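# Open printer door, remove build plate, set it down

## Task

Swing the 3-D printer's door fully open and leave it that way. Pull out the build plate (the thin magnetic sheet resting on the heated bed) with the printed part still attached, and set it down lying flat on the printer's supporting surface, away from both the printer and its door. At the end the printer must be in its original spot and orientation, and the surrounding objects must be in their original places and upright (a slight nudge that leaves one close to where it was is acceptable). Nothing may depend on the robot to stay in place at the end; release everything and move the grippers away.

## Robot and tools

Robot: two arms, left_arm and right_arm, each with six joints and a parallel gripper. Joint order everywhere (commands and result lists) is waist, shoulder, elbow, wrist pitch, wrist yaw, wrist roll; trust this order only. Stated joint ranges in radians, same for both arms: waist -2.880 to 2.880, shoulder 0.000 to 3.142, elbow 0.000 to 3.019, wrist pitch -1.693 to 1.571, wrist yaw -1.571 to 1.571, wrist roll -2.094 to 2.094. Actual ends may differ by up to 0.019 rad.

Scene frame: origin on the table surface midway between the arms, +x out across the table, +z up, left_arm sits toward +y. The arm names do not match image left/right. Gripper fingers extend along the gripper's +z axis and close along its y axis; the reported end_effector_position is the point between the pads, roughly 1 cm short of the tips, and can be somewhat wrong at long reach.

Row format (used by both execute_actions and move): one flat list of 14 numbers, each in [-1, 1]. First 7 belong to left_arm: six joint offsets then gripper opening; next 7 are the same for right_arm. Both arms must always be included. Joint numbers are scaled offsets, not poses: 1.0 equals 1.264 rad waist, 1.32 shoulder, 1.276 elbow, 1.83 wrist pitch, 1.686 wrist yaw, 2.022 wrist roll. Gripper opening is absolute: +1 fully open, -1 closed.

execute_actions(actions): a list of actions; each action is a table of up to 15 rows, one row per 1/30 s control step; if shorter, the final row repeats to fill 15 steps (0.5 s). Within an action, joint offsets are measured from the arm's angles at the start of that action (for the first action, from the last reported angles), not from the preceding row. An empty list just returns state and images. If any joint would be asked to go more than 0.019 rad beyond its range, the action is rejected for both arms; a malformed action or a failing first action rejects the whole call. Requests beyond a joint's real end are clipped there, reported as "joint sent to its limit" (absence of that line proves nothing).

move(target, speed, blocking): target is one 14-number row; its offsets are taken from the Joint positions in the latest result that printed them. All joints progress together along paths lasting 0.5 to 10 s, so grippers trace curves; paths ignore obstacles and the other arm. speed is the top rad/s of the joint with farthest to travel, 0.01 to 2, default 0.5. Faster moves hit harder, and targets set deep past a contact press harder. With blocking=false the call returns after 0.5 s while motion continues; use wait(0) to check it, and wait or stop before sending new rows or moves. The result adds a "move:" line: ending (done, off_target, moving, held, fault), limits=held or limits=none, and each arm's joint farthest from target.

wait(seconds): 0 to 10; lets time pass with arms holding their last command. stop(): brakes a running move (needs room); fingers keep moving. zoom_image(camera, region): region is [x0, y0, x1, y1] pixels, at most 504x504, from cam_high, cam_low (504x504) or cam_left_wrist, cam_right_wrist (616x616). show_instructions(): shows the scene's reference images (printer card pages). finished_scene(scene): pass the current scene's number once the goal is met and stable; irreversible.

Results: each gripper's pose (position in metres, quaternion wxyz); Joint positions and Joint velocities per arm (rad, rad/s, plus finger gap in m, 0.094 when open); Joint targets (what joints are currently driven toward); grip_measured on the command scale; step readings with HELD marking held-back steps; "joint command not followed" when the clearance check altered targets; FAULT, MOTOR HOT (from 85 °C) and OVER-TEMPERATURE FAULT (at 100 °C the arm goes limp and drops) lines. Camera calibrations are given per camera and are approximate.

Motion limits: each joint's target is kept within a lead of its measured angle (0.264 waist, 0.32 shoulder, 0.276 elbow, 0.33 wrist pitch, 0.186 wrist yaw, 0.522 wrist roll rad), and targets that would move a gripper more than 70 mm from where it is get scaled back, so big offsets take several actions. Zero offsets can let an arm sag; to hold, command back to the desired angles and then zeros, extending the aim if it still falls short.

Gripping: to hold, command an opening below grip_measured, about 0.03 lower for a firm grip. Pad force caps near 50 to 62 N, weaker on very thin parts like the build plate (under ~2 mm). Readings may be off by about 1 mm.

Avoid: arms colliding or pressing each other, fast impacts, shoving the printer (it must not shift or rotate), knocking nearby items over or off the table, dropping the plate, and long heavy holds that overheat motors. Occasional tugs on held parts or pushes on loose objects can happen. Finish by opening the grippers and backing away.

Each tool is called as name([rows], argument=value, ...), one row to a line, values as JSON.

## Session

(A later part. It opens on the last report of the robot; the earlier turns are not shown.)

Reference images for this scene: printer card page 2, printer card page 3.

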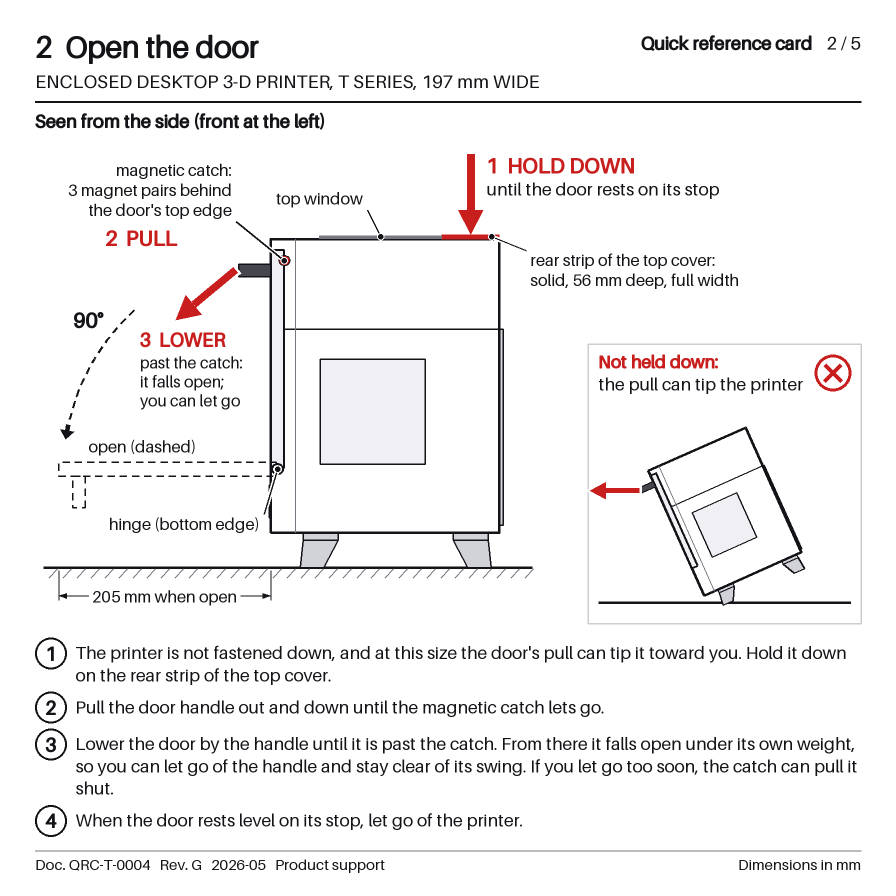

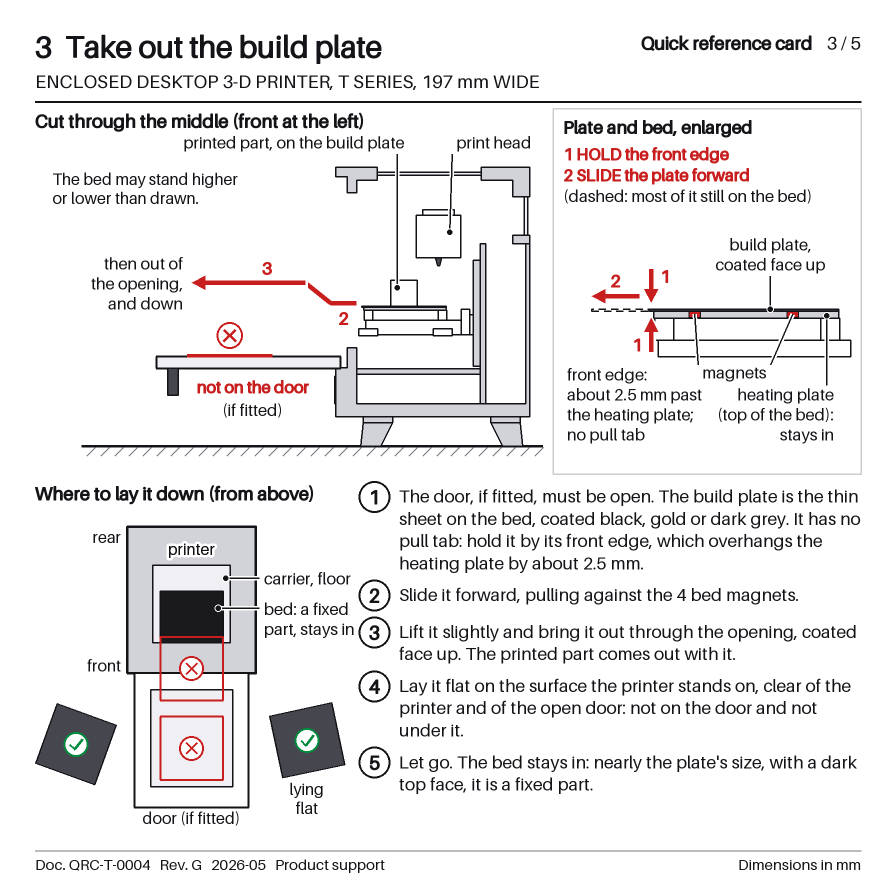

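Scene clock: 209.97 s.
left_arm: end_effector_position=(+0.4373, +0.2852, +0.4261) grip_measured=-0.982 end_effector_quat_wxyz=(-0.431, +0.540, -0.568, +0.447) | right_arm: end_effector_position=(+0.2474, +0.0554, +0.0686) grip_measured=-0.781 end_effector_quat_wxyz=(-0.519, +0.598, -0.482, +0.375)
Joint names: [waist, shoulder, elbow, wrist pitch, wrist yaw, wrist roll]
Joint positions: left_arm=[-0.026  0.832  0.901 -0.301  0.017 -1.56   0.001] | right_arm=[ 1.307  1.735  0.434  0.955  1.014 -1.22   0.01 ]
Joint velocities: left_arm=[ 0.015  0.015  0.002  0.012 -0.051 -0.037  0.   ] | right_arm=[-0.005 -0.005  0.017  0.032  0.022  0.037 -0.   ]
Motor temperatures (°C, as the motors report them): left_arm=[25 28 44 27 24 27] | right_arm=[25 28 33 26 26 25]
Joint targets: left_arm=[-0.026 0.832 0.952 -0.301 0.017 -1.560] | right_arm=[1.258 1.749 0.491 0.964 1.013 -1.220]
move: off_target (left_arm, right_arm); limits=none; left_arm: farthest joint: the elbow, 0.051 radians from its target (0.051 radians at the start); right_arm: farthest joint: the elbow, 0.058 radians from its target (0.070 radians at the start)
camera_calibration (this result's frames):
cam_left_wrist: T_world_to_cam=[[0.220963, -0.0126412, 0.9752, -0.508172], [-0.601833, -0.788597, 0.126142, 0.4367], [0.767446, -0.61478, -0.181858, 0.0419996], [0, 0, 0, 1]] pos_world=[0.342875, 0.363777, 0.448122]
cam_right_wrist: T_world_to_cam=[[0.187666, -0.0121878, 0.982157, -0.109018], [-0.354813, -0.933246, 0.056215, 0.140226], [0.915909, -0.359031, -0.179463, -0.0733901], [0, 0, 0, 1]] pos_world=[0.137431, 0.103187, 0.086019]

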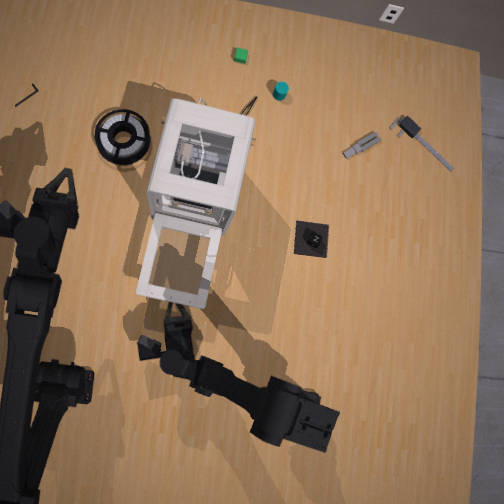

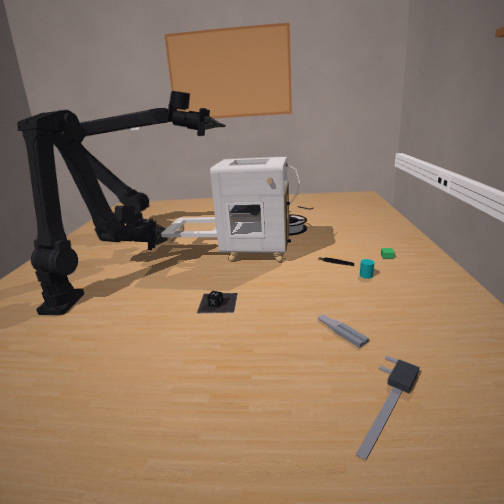

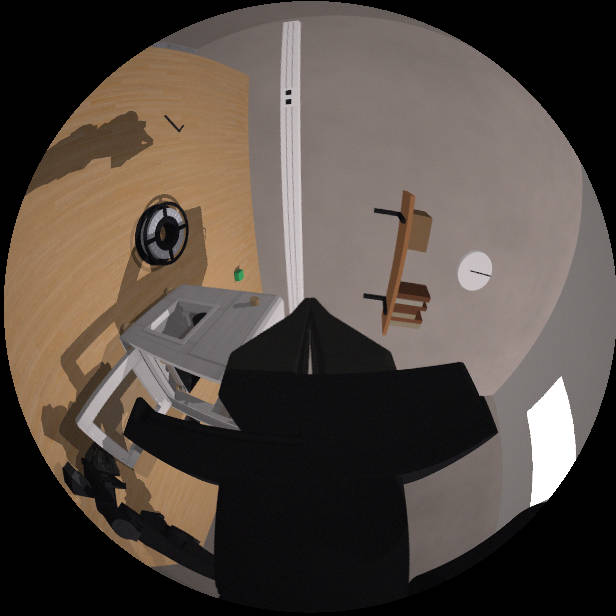

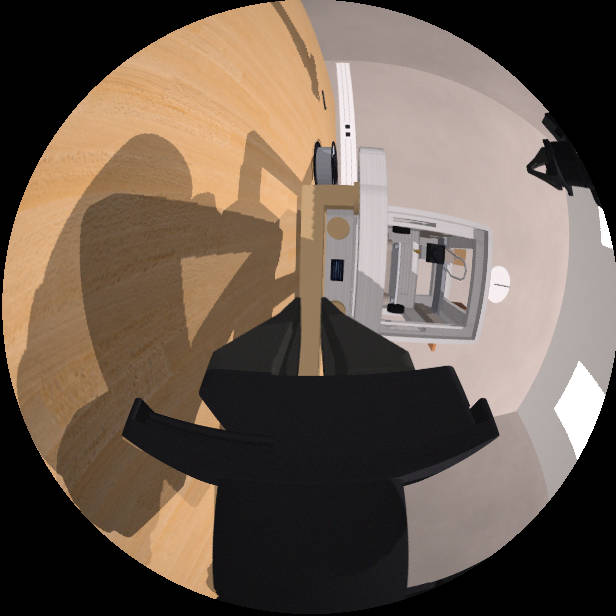

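move(target=[0,0,0.04,0,0,0,-1, -0.061,0.014,0.054,0.005,-0.008,0,-0.85], speed=0.04)

zoom_image(camera="cam_high", region=[110,60,290,240])

Scene clock: 213.13 s.
left_arm: end_effector_position=(+0.4373, +0.2852, +0.4261) grip_measured=-0.982 end_effector_quat_wxyz=(-0.431, +0.540, -0.568, +0.447) | right_arm: end_effector_position=(+0.2542, +0.0596, +0.0687) grip_measured=-0.781 end_effector_quat_wxyz=(-0.521, +0.596, -0.485, +0.371)
Joint names: [waist, shoulder, elbow, wrist pitch, wrist yaw, wrist roll]
Joint positions: left_arm=[-0.026  0.832  0.901 -0.301  0.017 -1.56   0.001] | right_arm=[ 1.29   1.742  0.448  0.955  0.994 -1.22   0.01 ]
Joint velocities: left_arm=[-0.005 -0.005  0.007  0.007  0.022  0.007  0.   ] | right_arm=[-0.005 -0.015  0.002  0.002  0.007  0.007  0.   ]
Motor temperatures (°C, as the motors report them): left_arm=[25 28 44 27 24 27] | right_arm=[25 28 33 26 26 25]
Joint targets: left_arm=[-0.026 0.832 0.952 -0.301 0.017 -1.560] | right_arm=[1.231 1.754 0.503 0.964 1.000 -1.220]
move: off_target (left_arm, right_arm); limits=none; left_arm: farthest joint: the elbow, 0.051 radians from its target (0.051 radians at the start); right_arm: farthest joint: the waist, 0.060 radians from its target (0.077 radians at the start)
camera_calibration (this result's frames):
cam_left_wrist: T_world_to_cam=[[0.220963, -0.0126412, 0.9752, -0.508172], [-0.601833, -0.788597, 0.126142, 0.4367], [0.767446, -0.61478, -0.181858, 0.0419996], [0, 0, 0, 1]] pos_world=[0.342875, 0.363777, 0.448122]
cam_right_wrist: T_world_to_cam=[[0.191845, -0.0209793, 0.981201, -0.11085], [-0.353864, -0.934001, 0.0492177, 0.146787], [0.91541, -0.356654, -0.186607, -0.077624], [0, 0, 0, 1]] pos_world=[0.144266, 0.107088, 0.0870568]

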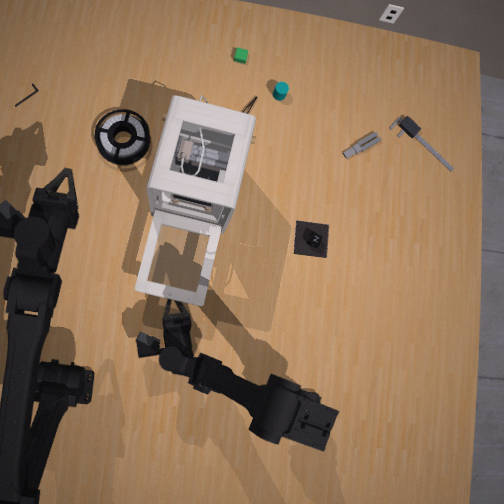

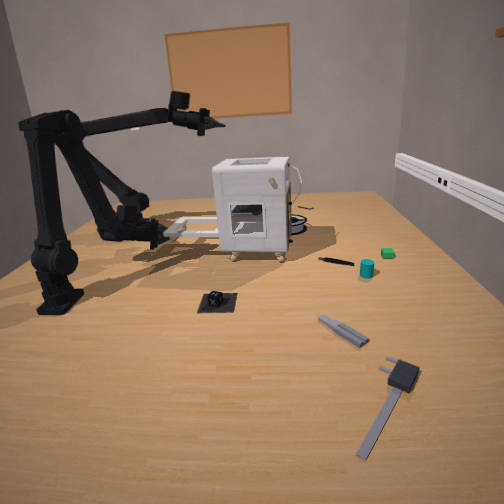

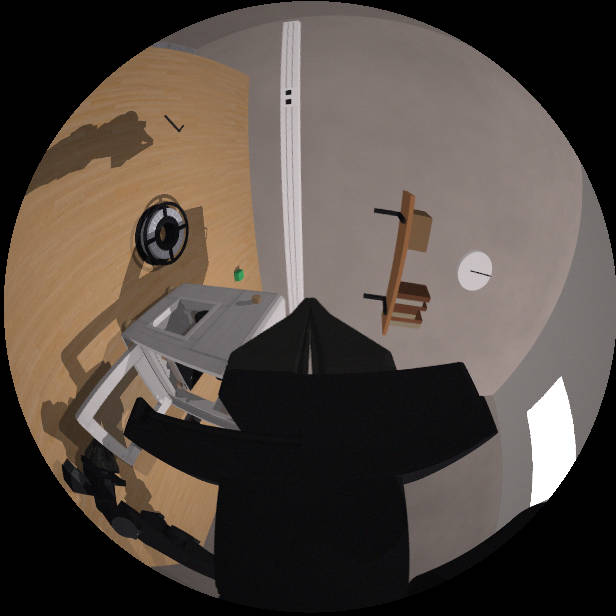

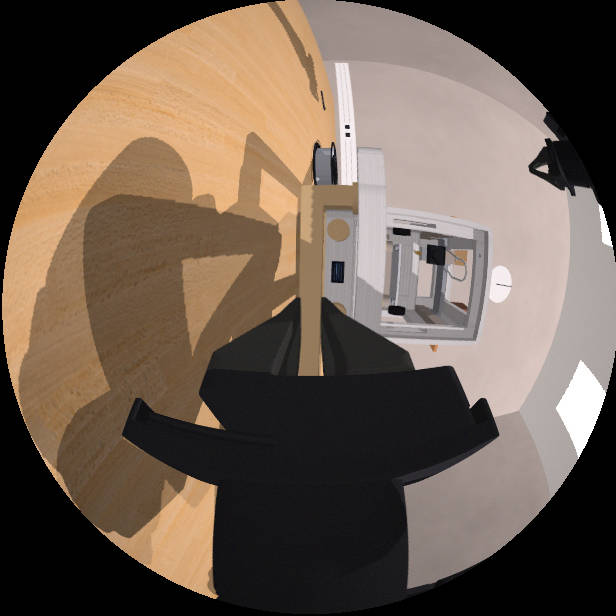

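Region (110, 60, 290, 240) of cam_high's 504x504 image, scaled by 2.800, with more detail than that image has.

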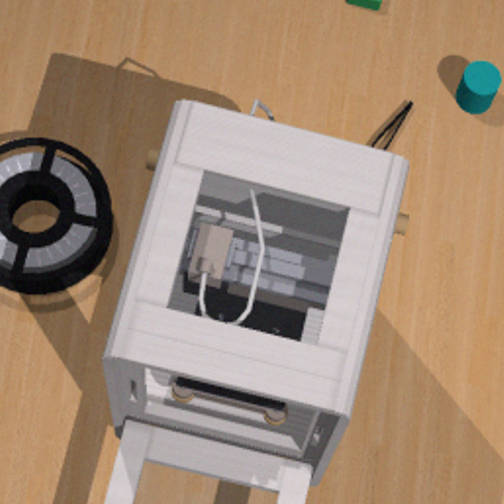

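move(target=[0,0,0.04,0,0,0,-1, -0.056,0,0.02,0.005,0.006,0,-0.85], speed=0.04)

zoom_image(camera="cam_high", region=[110,60,290,240])

Scene clock: 216.07 s.
left_arm: end_effector_position=(+0.4373, +0.2852, +0.4261) grip_measured=-0.982 end_effector_quat_wxyz=(-0.431, +0.540, -0.568, +0.447) | right_arm: end_effector_position=(+0.2545, +0.0593, +0.0687) grip_measured=-0.781 end_effector_quat_wxyz=(-0.521, +0.596, -0.485, +0.371)
Joint names: [waist, shoulder, elbow, wrist pitch, wrist yaw, wrist roll]
Joint positions: left_arm=[-0.026  0.832  0.901 -0.301  0.017 -1.56   0.001] | right_arm=[ 1.289  1.742  0.448  0.955  0.994 -1.22   0.01 ]
Joint velocities: left_arm=[-0.005 -0.015  0.012  0.007 -0.095 -0.022  0.   ] | right_arm=[ 0.005 -0.005 -0.007  0.012 -0.051  0.022 -0.   ]
Motor temperatures (°C, as the motors report them): left_arm=[25 28 44 27 24 27] | right_arm=[25 28 33 26 26 25]
Joint targets: left_arm=[-0.026 0.832 0.952 -0.301 0.017 -1.560] | right_arm=[1.219 1.742 0.474 0.964 1.004 -1.220]
move: off_target (left_arm, right_arm); limits=none; left_arm: farthest joint: the elbow, 0.051 radians from its target (0.051 radians at the start); right_arm: farthest joint: the waist, 0.070 radians from its target (0.071 radians at the start)
camera_calibration (this result's frames):
cam_left_wrist: T_world_to_cam=[[0.220963, -0.0126412, 0.9752, -0.508172], [-0.601833, -0.788597, 0.126142, 0.4367], [0.767446, -0.61478, -0.181858, 0.0419996], [0, 0, 0, 1]] pos_world=[0.342875, 0.363777, 0.448122]
cam_right_wrist: T_world_to_cam=[[0.191702, -0.02116, 0.981225, -0.110885], [-0.354918, -0.933601, 0.0492074, 0.146898], [0.915032, -0.357688, -0.186483, -0.0778313], [0, 0, 0, 1]] pos_world=[0.144612, 0.106959, 0.08706]

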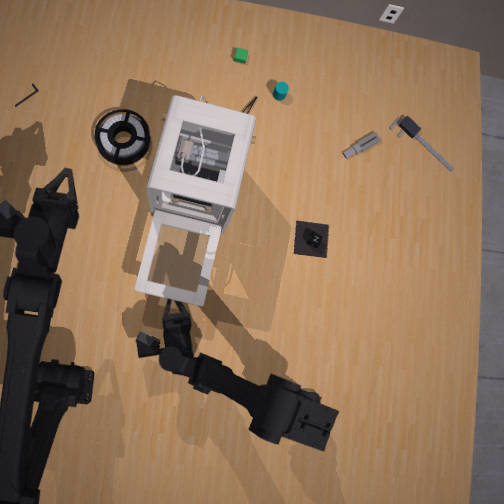

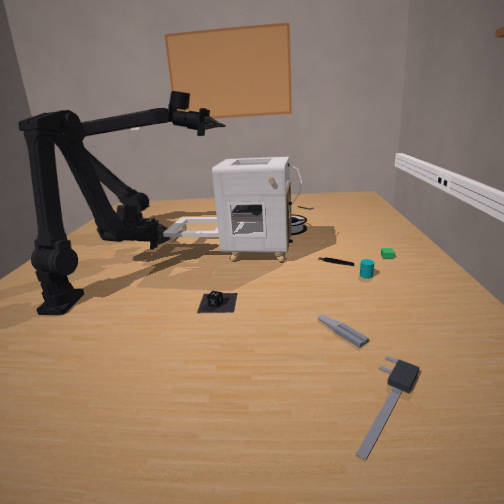

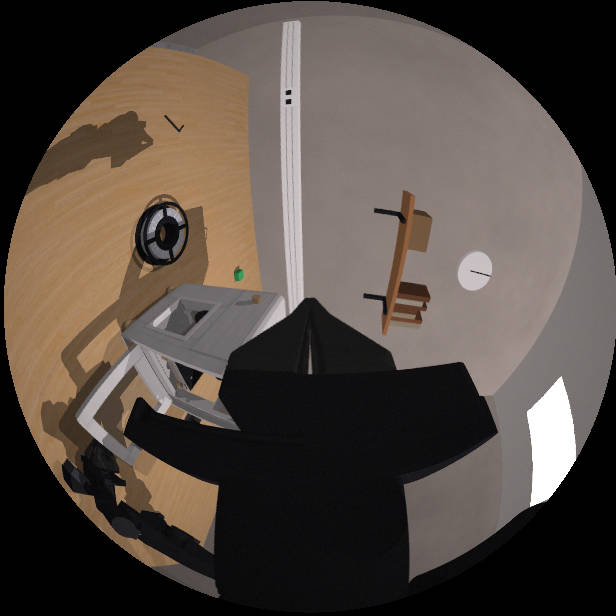

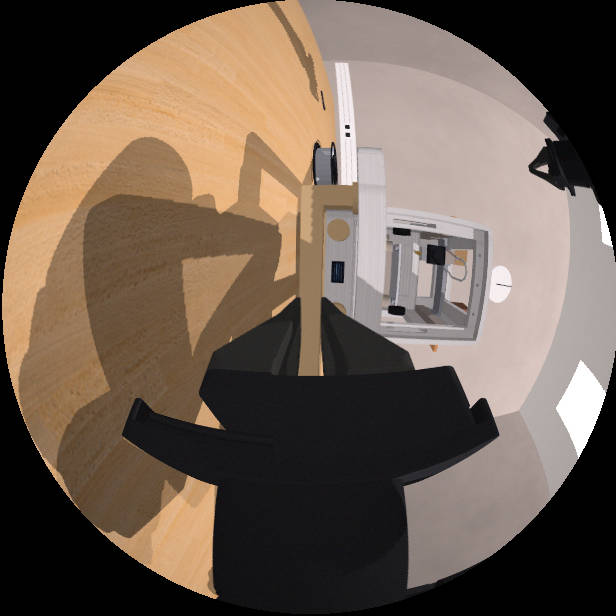

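Region (110, 60, 290, 240) of cam_high's 504x504 image, scaled by 2.800, with more detail than that image has.

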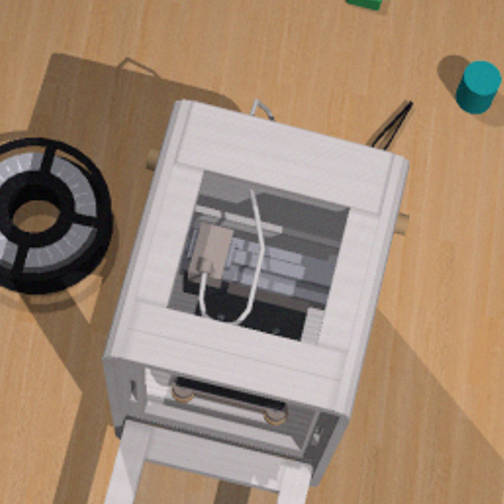

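move(target=[0,0,0.04,0,0,0,-1, -0.07,0,0.02,0.005,0.02,0,-0.85], speed=0.05)

zoom_image(camera="cam_high", region=[110,60,290,240])

Scene clock: 218.73 s.
left_arm: end_effector_position=(+0.4373, +0.2852, +0.4261) grip_measured=-0.982 end_effector_quat_wxyz=(-0.431, +0.540, -0.568, +0.447) | right_arm: end_effector_position=(+0.2650, +0.0498, +0.0695) grip_measured=-0.781 end_effector_quat_wxyz=(-0.514, +0.585, -0.496, +0.384)
Joint names: [waist, shoulder, elbow, wrist pitch, wrist yaw, wrist roll]
Joint positions: left_arm=[-0.026  0.832  0.901 -0.301  0.017 -1.56   0.001] | right_arm=[ 1.262  1.742  0.448  0.955  1.01  -1.22   0.01 ]
Joint velocities: left_arm=[-0.005 -0.005 -0.017 -0.002  0.037 -0.037  0.   ] | right_arm=[-0.005 -0.005 -0.012 -0.017 -0.022 -0.037 -0.   ]
Motor temperatures (°C, as the motors report them): left_arm=[25 28 44 27 24 27] | right_arm=[25 28 33 26 26 25]
Joint targets: left_arm=[-0.026 0.832 0.952 -0.301 0.017 -1.560] | right_arm=[1.201 1.742 0.474 0.964 1.028 -1.219]
move: off_target (left_arm, right_arm); limits=none; left_arm: farthest joint: the elbow, 0.051 radians from its target (0.051 radians at the start); right_arm: farthest joint: the waist, 0.061 radians from its target (0.089 radians at the start)
camera_calibration (this result's frames):
cam_left_wrist: T_world_to_cam=[[0.220963, -0.0126412, 0.9752, -0.508172], [-0.601833, -0.788597, 0.126142, 0.4367], [0.767446, -0.61478, -0.181858, 0.0419996], [0, 0, 0, 1]] pos_world=[0.342875, 0.363777, 0.448122]
cam_right_wrist: T_world_to_cam=[[0.185756, -0.0268702, 0.982229, -0.112026], [-0.393795, -0.917872, 0.0493634, 0.151184], [0.900234, -0.395966, -0.181081, -0.0852473], [0, 0, 0, 1]] pos_world=[0.157087, 0.102002, 0.0871359]

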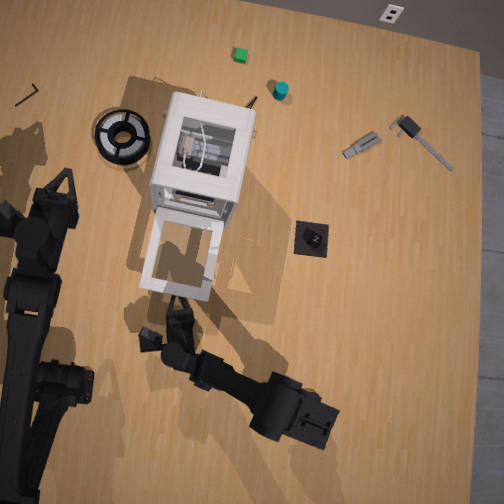

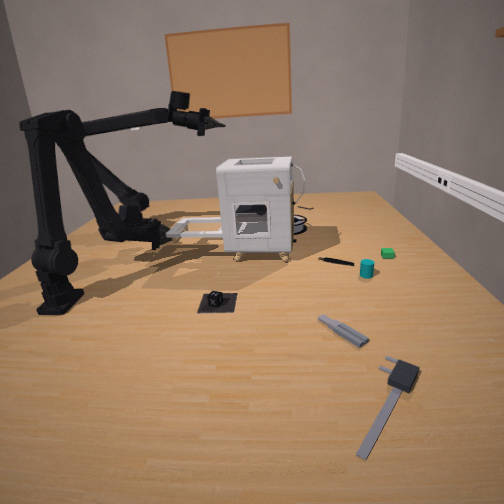

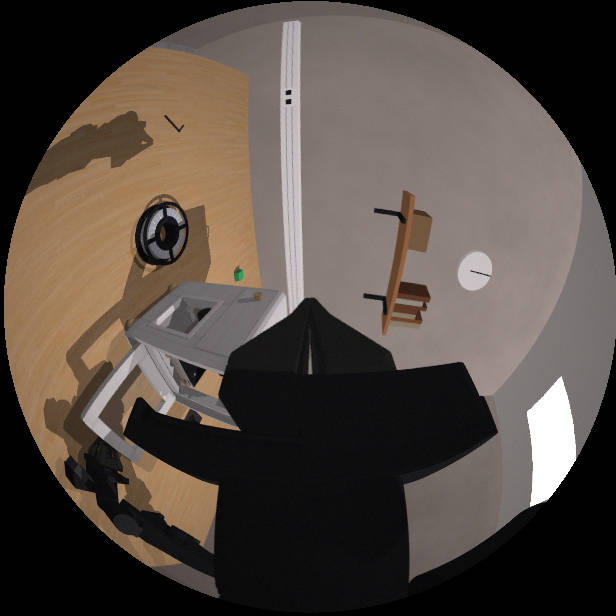

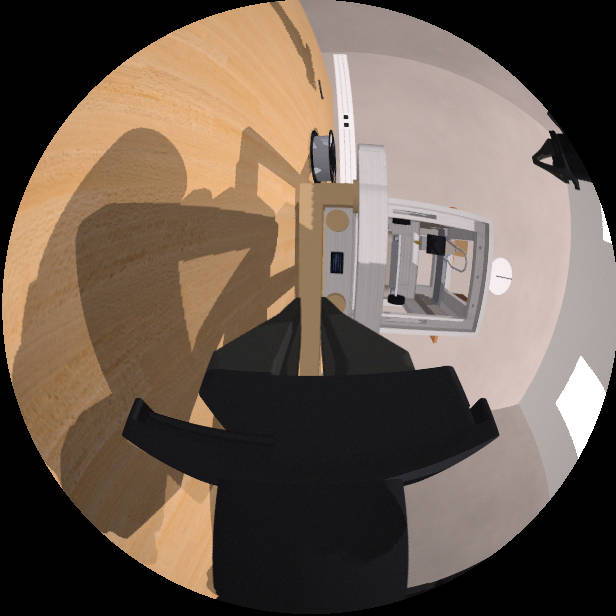

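Region (110, 60, 290, 240) of cam_high's 504x504 image, scaled by 2.800, with more detail than that image has.

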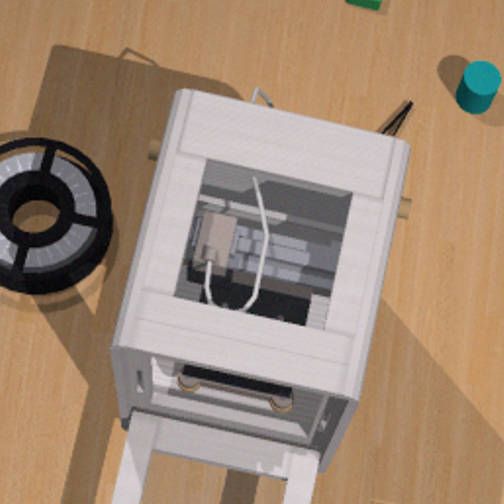

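move(target=[0,0,0.04,0,0,0,-1, 0.03,0.005,0.045,0.005,-0.03,0,-0.85], speed=0.04)

zoom_image(camera="cam_high", region=[110,60,290,240])

Scene clock: 221.20 s.
left_arm: end_effector_position=(+0.4373, +0.2852, +0.4261) grip_measured=-0.982 end_effector_quat_wxyz=(-0.431, +0.540, -0.568, +0.447) | right_arm: end_effector_position=(+0.2635, +0.0560, +0.0687) grip_measured=-0.781 end_effector_quat_wxyz=(-0.519, +0.593, -0.490, +0.373)
Joint names: [waist, shoulder, elbow, wrist pitch, wrist yaw, wrist roll]
Joint positions: left_arm=[-0.026  0.832  0.901 -0.301  0.017 -1.56   0.001] | right_arm=[ 1.263  1.742  0.451  0.955  0.979 -1.222  0.01 ]
Joint velocities: left_arm=[-0.005  0.005 -0.032  0.002  0.007 -0.007  0.   ] | right_arm=[ 0.005 -0.015 -0.002 -0.002 -0.051 -0.066  0.   ]
Motor temperatures (°C, as the motors report them): left_arm=[25 28 44 27 24 27] | right_arm=[25 28 33 26 27 25]
Joint targets: left_arm=[-0.026 0.832 0.952 -0.301 0.017 -1.560] | right_arm=[1.299 1.749 0.506 0.964 0.959 -1.221]
move: off_target (left_arm, right_arm); limits=none; left_arm: farthest joint: the elbow, 0.051 radians from its target (0.051 radians at the start); right_arm: farthest joint: the elbow, 0.055 radians from its target (0.057 radians at the start)
camera_calibration (this result's frames):
cam_left_wrist: T_world_to_cam=[[0.220963, -0.0126412, 0.9752, -0.508172], [-0.601833, -0.788597, 0.126142, 0.4367], [0.767446, -0.61478, -0.181858, 0.0419996], [0, 0, 0, 1]] pos_world=[0.342875, 0.363777, 0.448122]
cam_right_wrist: T_world_to_cam=[[0.194843, -0.0251987, 0.980511, -0.113206], [-0.365467, -0.929548, 0.048735, 0.149546], [0.910203, -0.36784, -0.190325, -0.0851236], [0, 0, 0, 1]] pos_world=[0.154191, 0.104845, 0.0875106]

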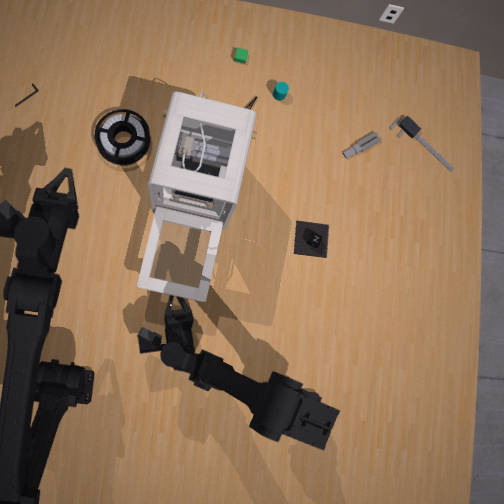

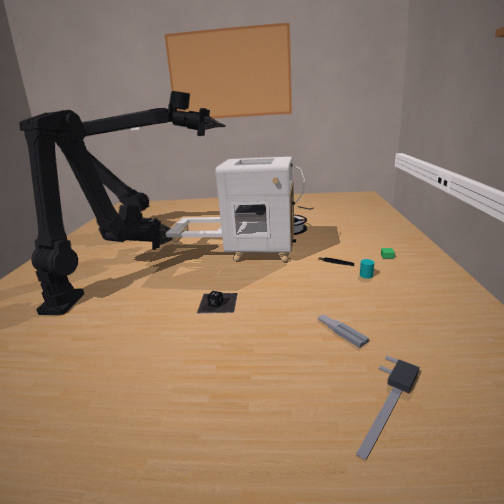

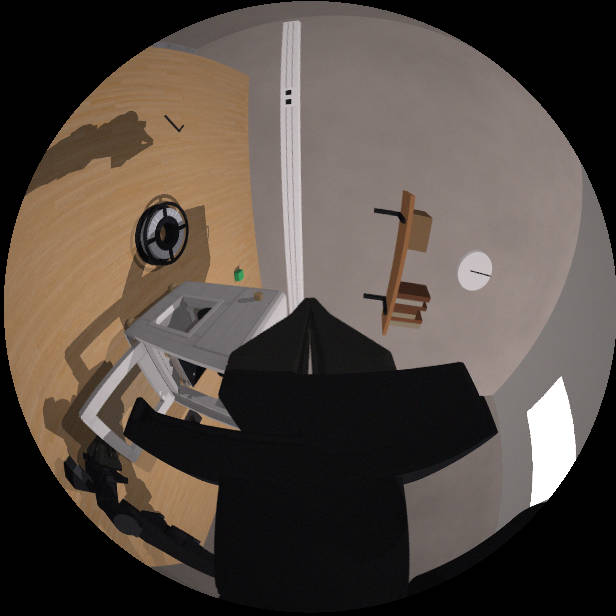

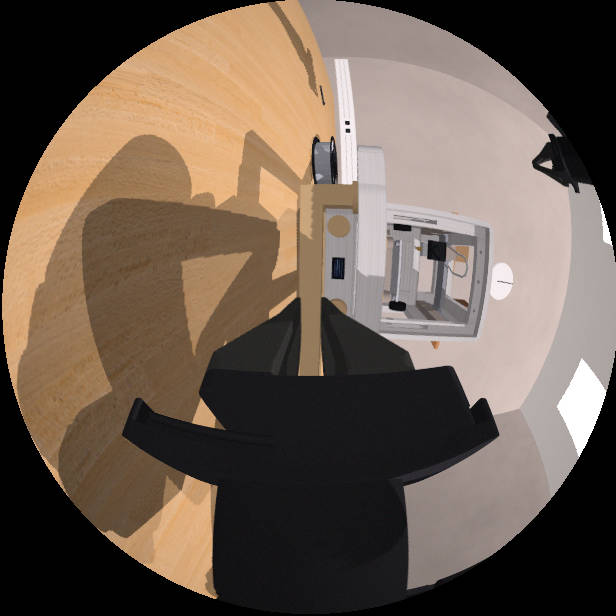

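Region (110, 60, 290, 240) of cam_high's 504x504 image, scaled by 2.800, with more detail than that image has.

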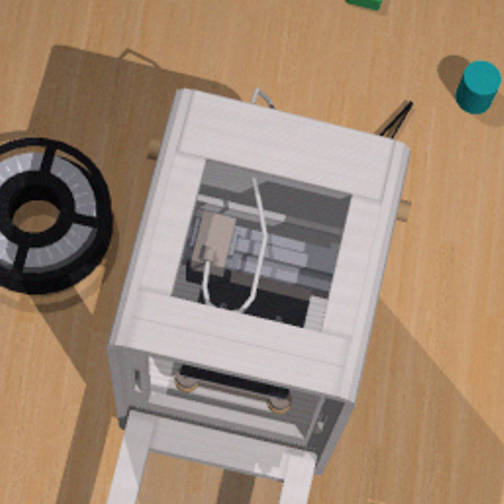

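Within ~6 mm, yaw right. Release and withdraw.

execute_actions([
  [[0,0,0.04,0,0,0,-1, 0,0,0.02,0.005,0,0,-0.5]],
])

move(target=[0,0,0.04,0,0,0,-1, 0.2,0,0.02,0.005,0,0,-0.5], speed=0.25)

move(target=[0.1,0,0.04,0,0,0,-1, 0,-0.55,-0.25,-0.04,0,0,-0.5], speed=0.6)

Scene clock: 222.37 s.
left_arm: end_effector_position=(+0.4373, +0.2852, +0.4261) grip_measured=-0.982 end_effector_quat_wxyz=(-0.431, +0.540, -0.568, +0.447) | right_arm: end_effector_position=(+0.2635, +0.0560, +0.0687) grip_measured=-0.502 end_effector_quat_wxyz=(-0.519, +0.593, -0.490, +0.373)
Joint names: [waist, shoulder, elbow, wrist pitch, wrist yaw, wrist roll]
Joint positions: left_arm=[-0.026  0.832  0.901 -0.301  0.017 -1.56   0.001] | right_arm=[ 1.263  1.742  0.451  0.955  0.979 -1.222  0.023]
Joint velocities: left_arm=[-0.005  0.015  0.007 -0.002  0.037 -0.037 -0.001] | right_arm=[-0.005 -0.005 -0.007 -0.012  0.007 -0.051 -0.001]
Motor temperatures (°C, as the motors report them): left_arm=[25 28 45 27 24 27] | right_arm=[25 28 33 26 27 25]
Joint targets: left_arm=[-0.026 0.832 0.952 -0.301 0.017 -1.560] | right_arm=[1.263 1.742 0.476 0.964 0.979 -1.222]
Step readings (joint positions):
0: left_arm=[-0.026 0.832 0.901 -0.301 0.017 -1.560] | right_arm=[1.263 1.742 0.451 0.955 0.979 -1.222]
1: left_arm=[-0.026 0.832 0.901 -0.301 0.017 -1.560] | right_arm=[1.263 1.742 0.451 0.955 0.981 -1.222]
2: left_arm=[-0.026 0.832 0.901 -0.301 0.017 -1.560] | right_arm=[1.263 1.742 0.451 0.955 0.980 -1.222]
4: left_arm=[-0.026 0.832 0.901 -0.301 0.017 -1.560] | right_arm=[1.263 1.742 0.451 0.955 0.979 -1.222]
8: left_arm=[-0.026 0.832 0.901 -0.301 0.017 -1.560] | right_arm=[1.263 1.742 0.451 0.955 0.979 -1.222]
15: Joint positions above
camera_calibration (this result's frames):
cam_left_wrist: T_world_to_cam=[[0.220963, -0.0126412, 0.9752, -0.508172], [-0.601833, -0.788597, 0.126142, 0.4367], [0.767446, -0.61478, -0.181858, 0.0419996], [0, 0, 0, 1]] pos_world=[0.342875, 0.363777, 0.448122]
cam_right_wrist: T_world_to_cam=[[0.19497, -0.0251659, 0.980486, -0.113217], [-0.365126, -0.929681, 0.0487433, 0.149513], [0.910313, -0.367505, -0.190448, -0.0851266], [0, 0, 0, 1]] pos_world=[0.154157, 0.104865, 0.0875076]

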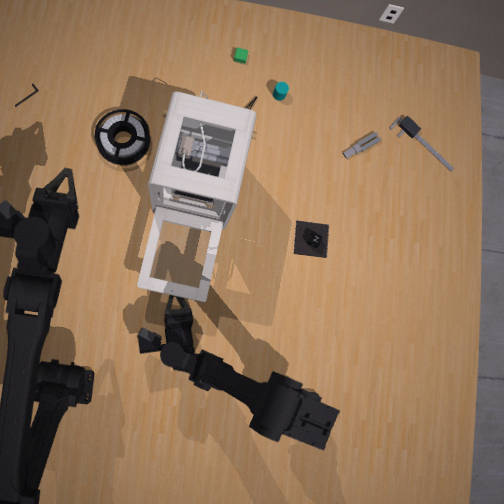

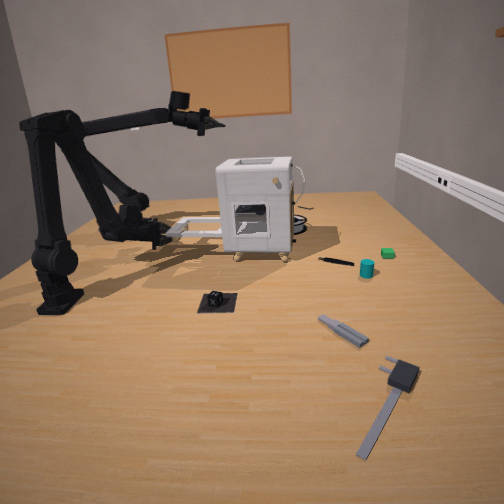

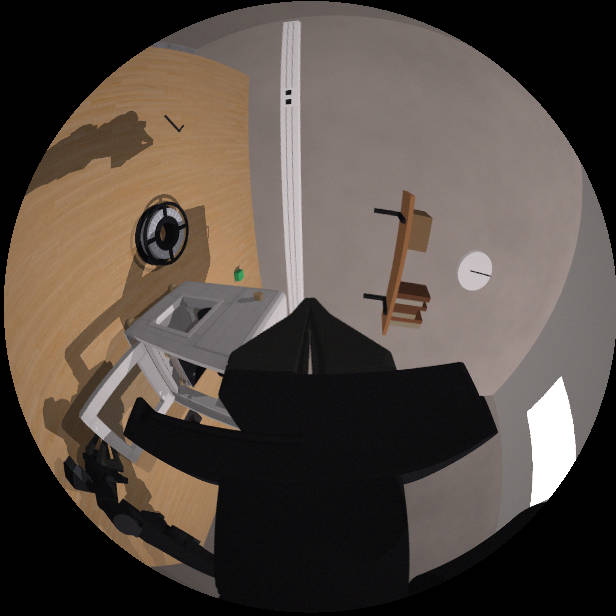

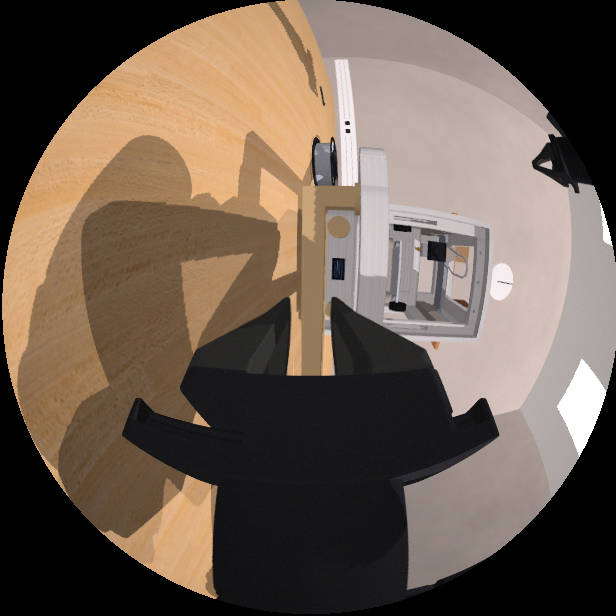

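Scene clock: 223.73 s.
left_arm: end_effector_position=(+0.4373, +0.2852, +0.4261) grip_measured=-0.982 end_effector_quat_wxyz=(-0.431, +0.540, -0.568, +0.447) | right_arm: end_effector_position=(+0.1690, +0.1094, +0.0687) grip_measured=-0.502 end_effector_quat_wxyz=(-0.560, +0.649, -0.413, +0.307)
Joint names: [waist, shoulder, elbow, wrist pitch, wrist yaw, wrist roll]
Joint positions: left_arm=[-0.026  0.832  0.901 -0.301  0.017 -1.56   0.001] | right_arm=[ 1.508  1.742  0.451  0.955  0.979 -1.222  0.023]
Joint velocities: left_arm=[-0.024 -0.015  0.007 -0.022 -0.066  0.007  0.001] | right_arm=[-0.015  0.005  0.002  0.007 -0.037 -0.037 -0.   ]
Motor temperatures (°C, as the motors report them): left_arm=[25 28 44 27 24 27] | right_arm=[25 28 33 26 27 25]
Joint targets: left_arm=[-0.026 0.832 0.952 -0.301 0.017 -1.560] | right_arm=[1.515 1.742 0.476 0.964 0.979 -1.222]
move: off_target (left_arm, right_arm); limits=none; left_arm: farthest joint: the elbow, 0.051 radians from its target (0.051 radians at the start); right_arm: farthest joint: the elbow, 0.026 radians from its target (0.026 radians at the start)
camera_calibration (this result's frames):
cam_left_wrist: T_world_to_cam=[[0.220963, -0.0126412, 0.9752, -0.508172], [-0.601833, -0.788597, 0.126142, 0.4367], [0.767446, -0.61478, -0.181858, 0.0419996], [0, 0, 0, 1]] pos_world=[0.342875, 0.363777, 0.448122]
cam_right_wrist: T_world_to_cam=[[0.195236, 0.0230075, 0.980486, -0.0987647], [-0.128058, -0.990568, 0.0487433, 0.131247], [0.97236, -0.135076, -0.190448, -0.015398], [0, 0, 0, 1]] pos_world=[0.0510621, 0.130201, 0.0875076]

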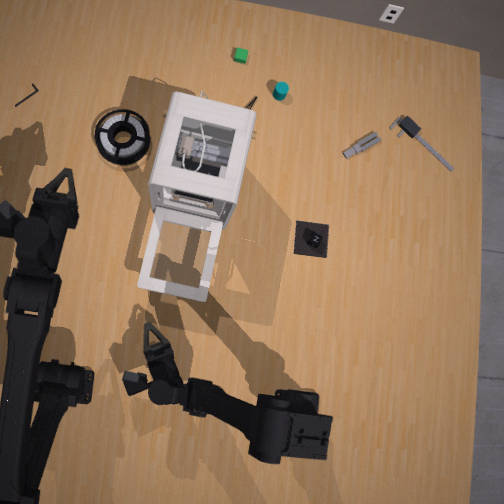

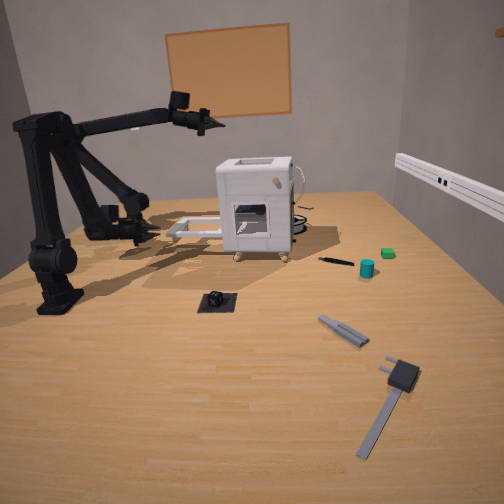

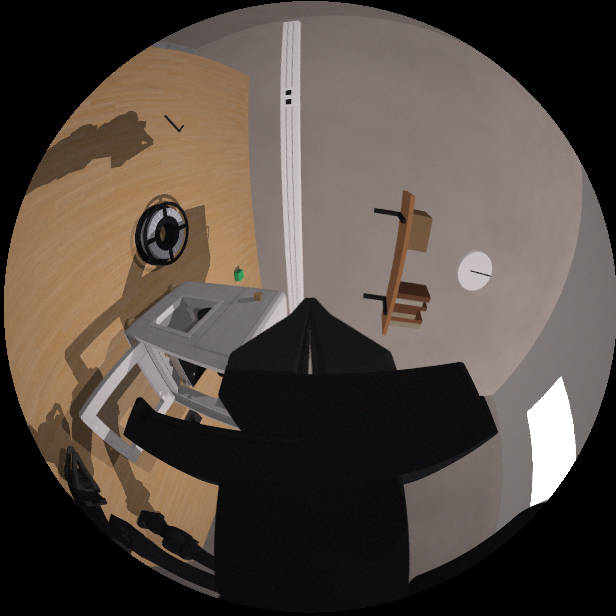

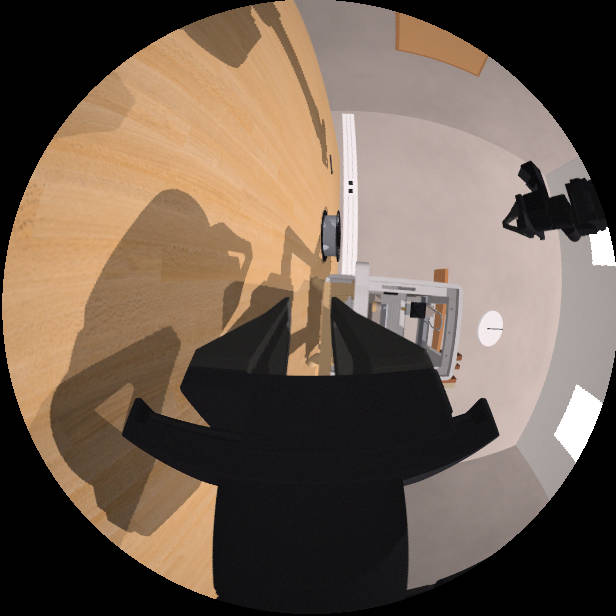

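Scene clock: 225.33 s.
left_arm: end_effector_position=(+0.4362, +0.3352, +0.4261) grip_measured=-0.982 end_effector_quat_wxyz=(-0.456, +0.572, -0.537, +0.421) | right_arm: end_effector_position=(+0.1612, -0.0151, +0.1969) grip_measured=-0.502 end_effector_quat_wxyz=(+0.670, -0.538, +0.454, -0.237)
Joint names: [waist, shoulder, elbow, wrist pitch, wrist yaw, wrist roll]
Joint positions: left_arm=[ 0.088  0.832  0.901 -0.301  0.017 -1.56   0.001] | right_arm=[ 1.508  1.018  0.139  0.896  0.979 -1.222  0.023]
Joint velocities: left_arm=[-0.015  0.015 -0.002  0.012 -0.037 -0.066  0.   ] | right_arm=[ 0.005 -0.024 -0.007  0.002  0.095 -0.139  0.001]
Motor temperatures (°C, as the motors report them): left_arm=[25 28 44 27 24 27] | right_arm=[25 28 33 26 27 25]
Joint targets: left_arm=[0.100 0.832 0.952 -0.301 0.017 -1.560] | right_arm=[1.508 1.016 0.132 0.882 0.979 -1.222]
move: off_target (left_arm); limits=none; left_arm: farthest joint: the elbow, 0.051 radians from its target (0.051 radians at the start); right_arm: farthest joint: the wrist pitch, 0.014 radians from its target (0.073 radians at the start)
camera_calibration (this result's frames):
cam_left_wrist: T_world_to_cam=[[0.220961, 0.0126739, 0.9752, -0.515767], [-0.507844, -0.852164, 0.126142, 0.45577], [0.832629, -0.523122, -0.181858, 0.014502], [0, 0, 0, 1]] pos_world=[0.333349, 0.402514, 0.448122]
cam_right_wrist: T_world_to_cam=[[0.173991, -0.316983, 0.932335, -0.212279], [-0.125286, -0.946208, -0.298318, 0.0692314], [0.976745, -0.0649043, -0.204345, 0.00284821], [0, 0, 0, 1]] pos_world=[0.0428264, -0.0015965, 0.21915]

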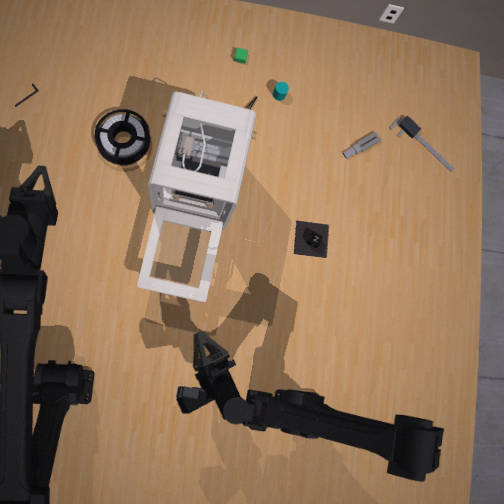

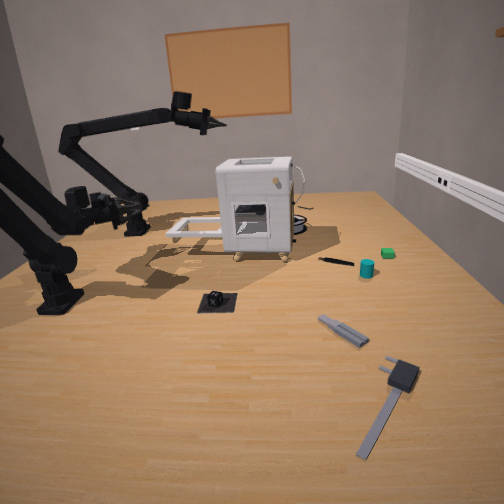

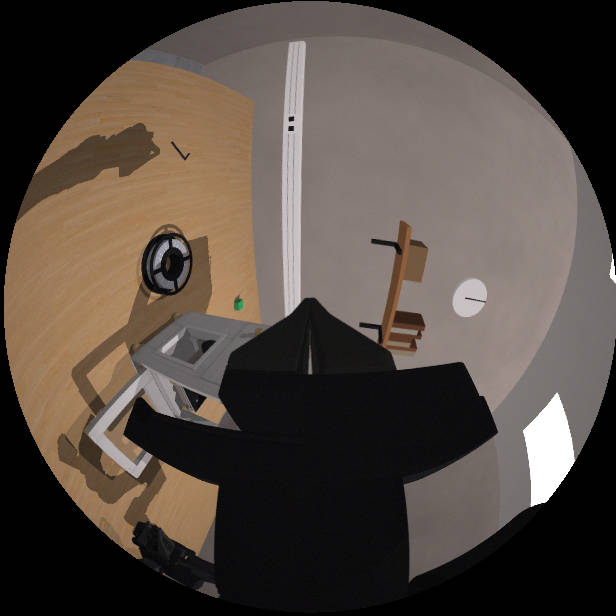

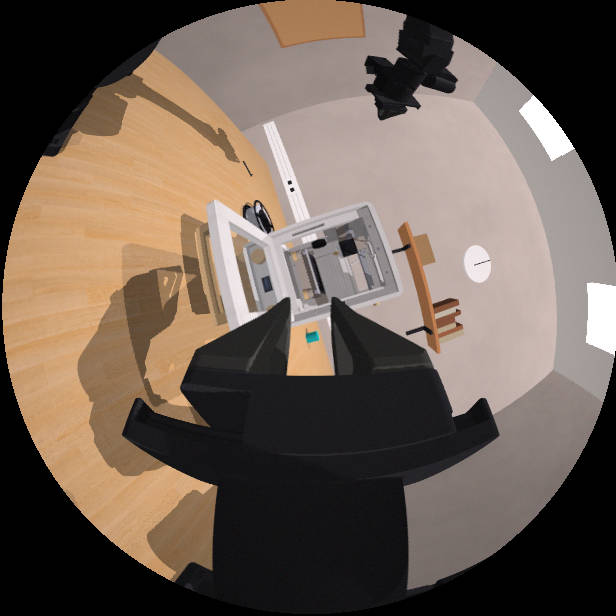

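finished_scene(scene=2)

The scene is finished: the task was done.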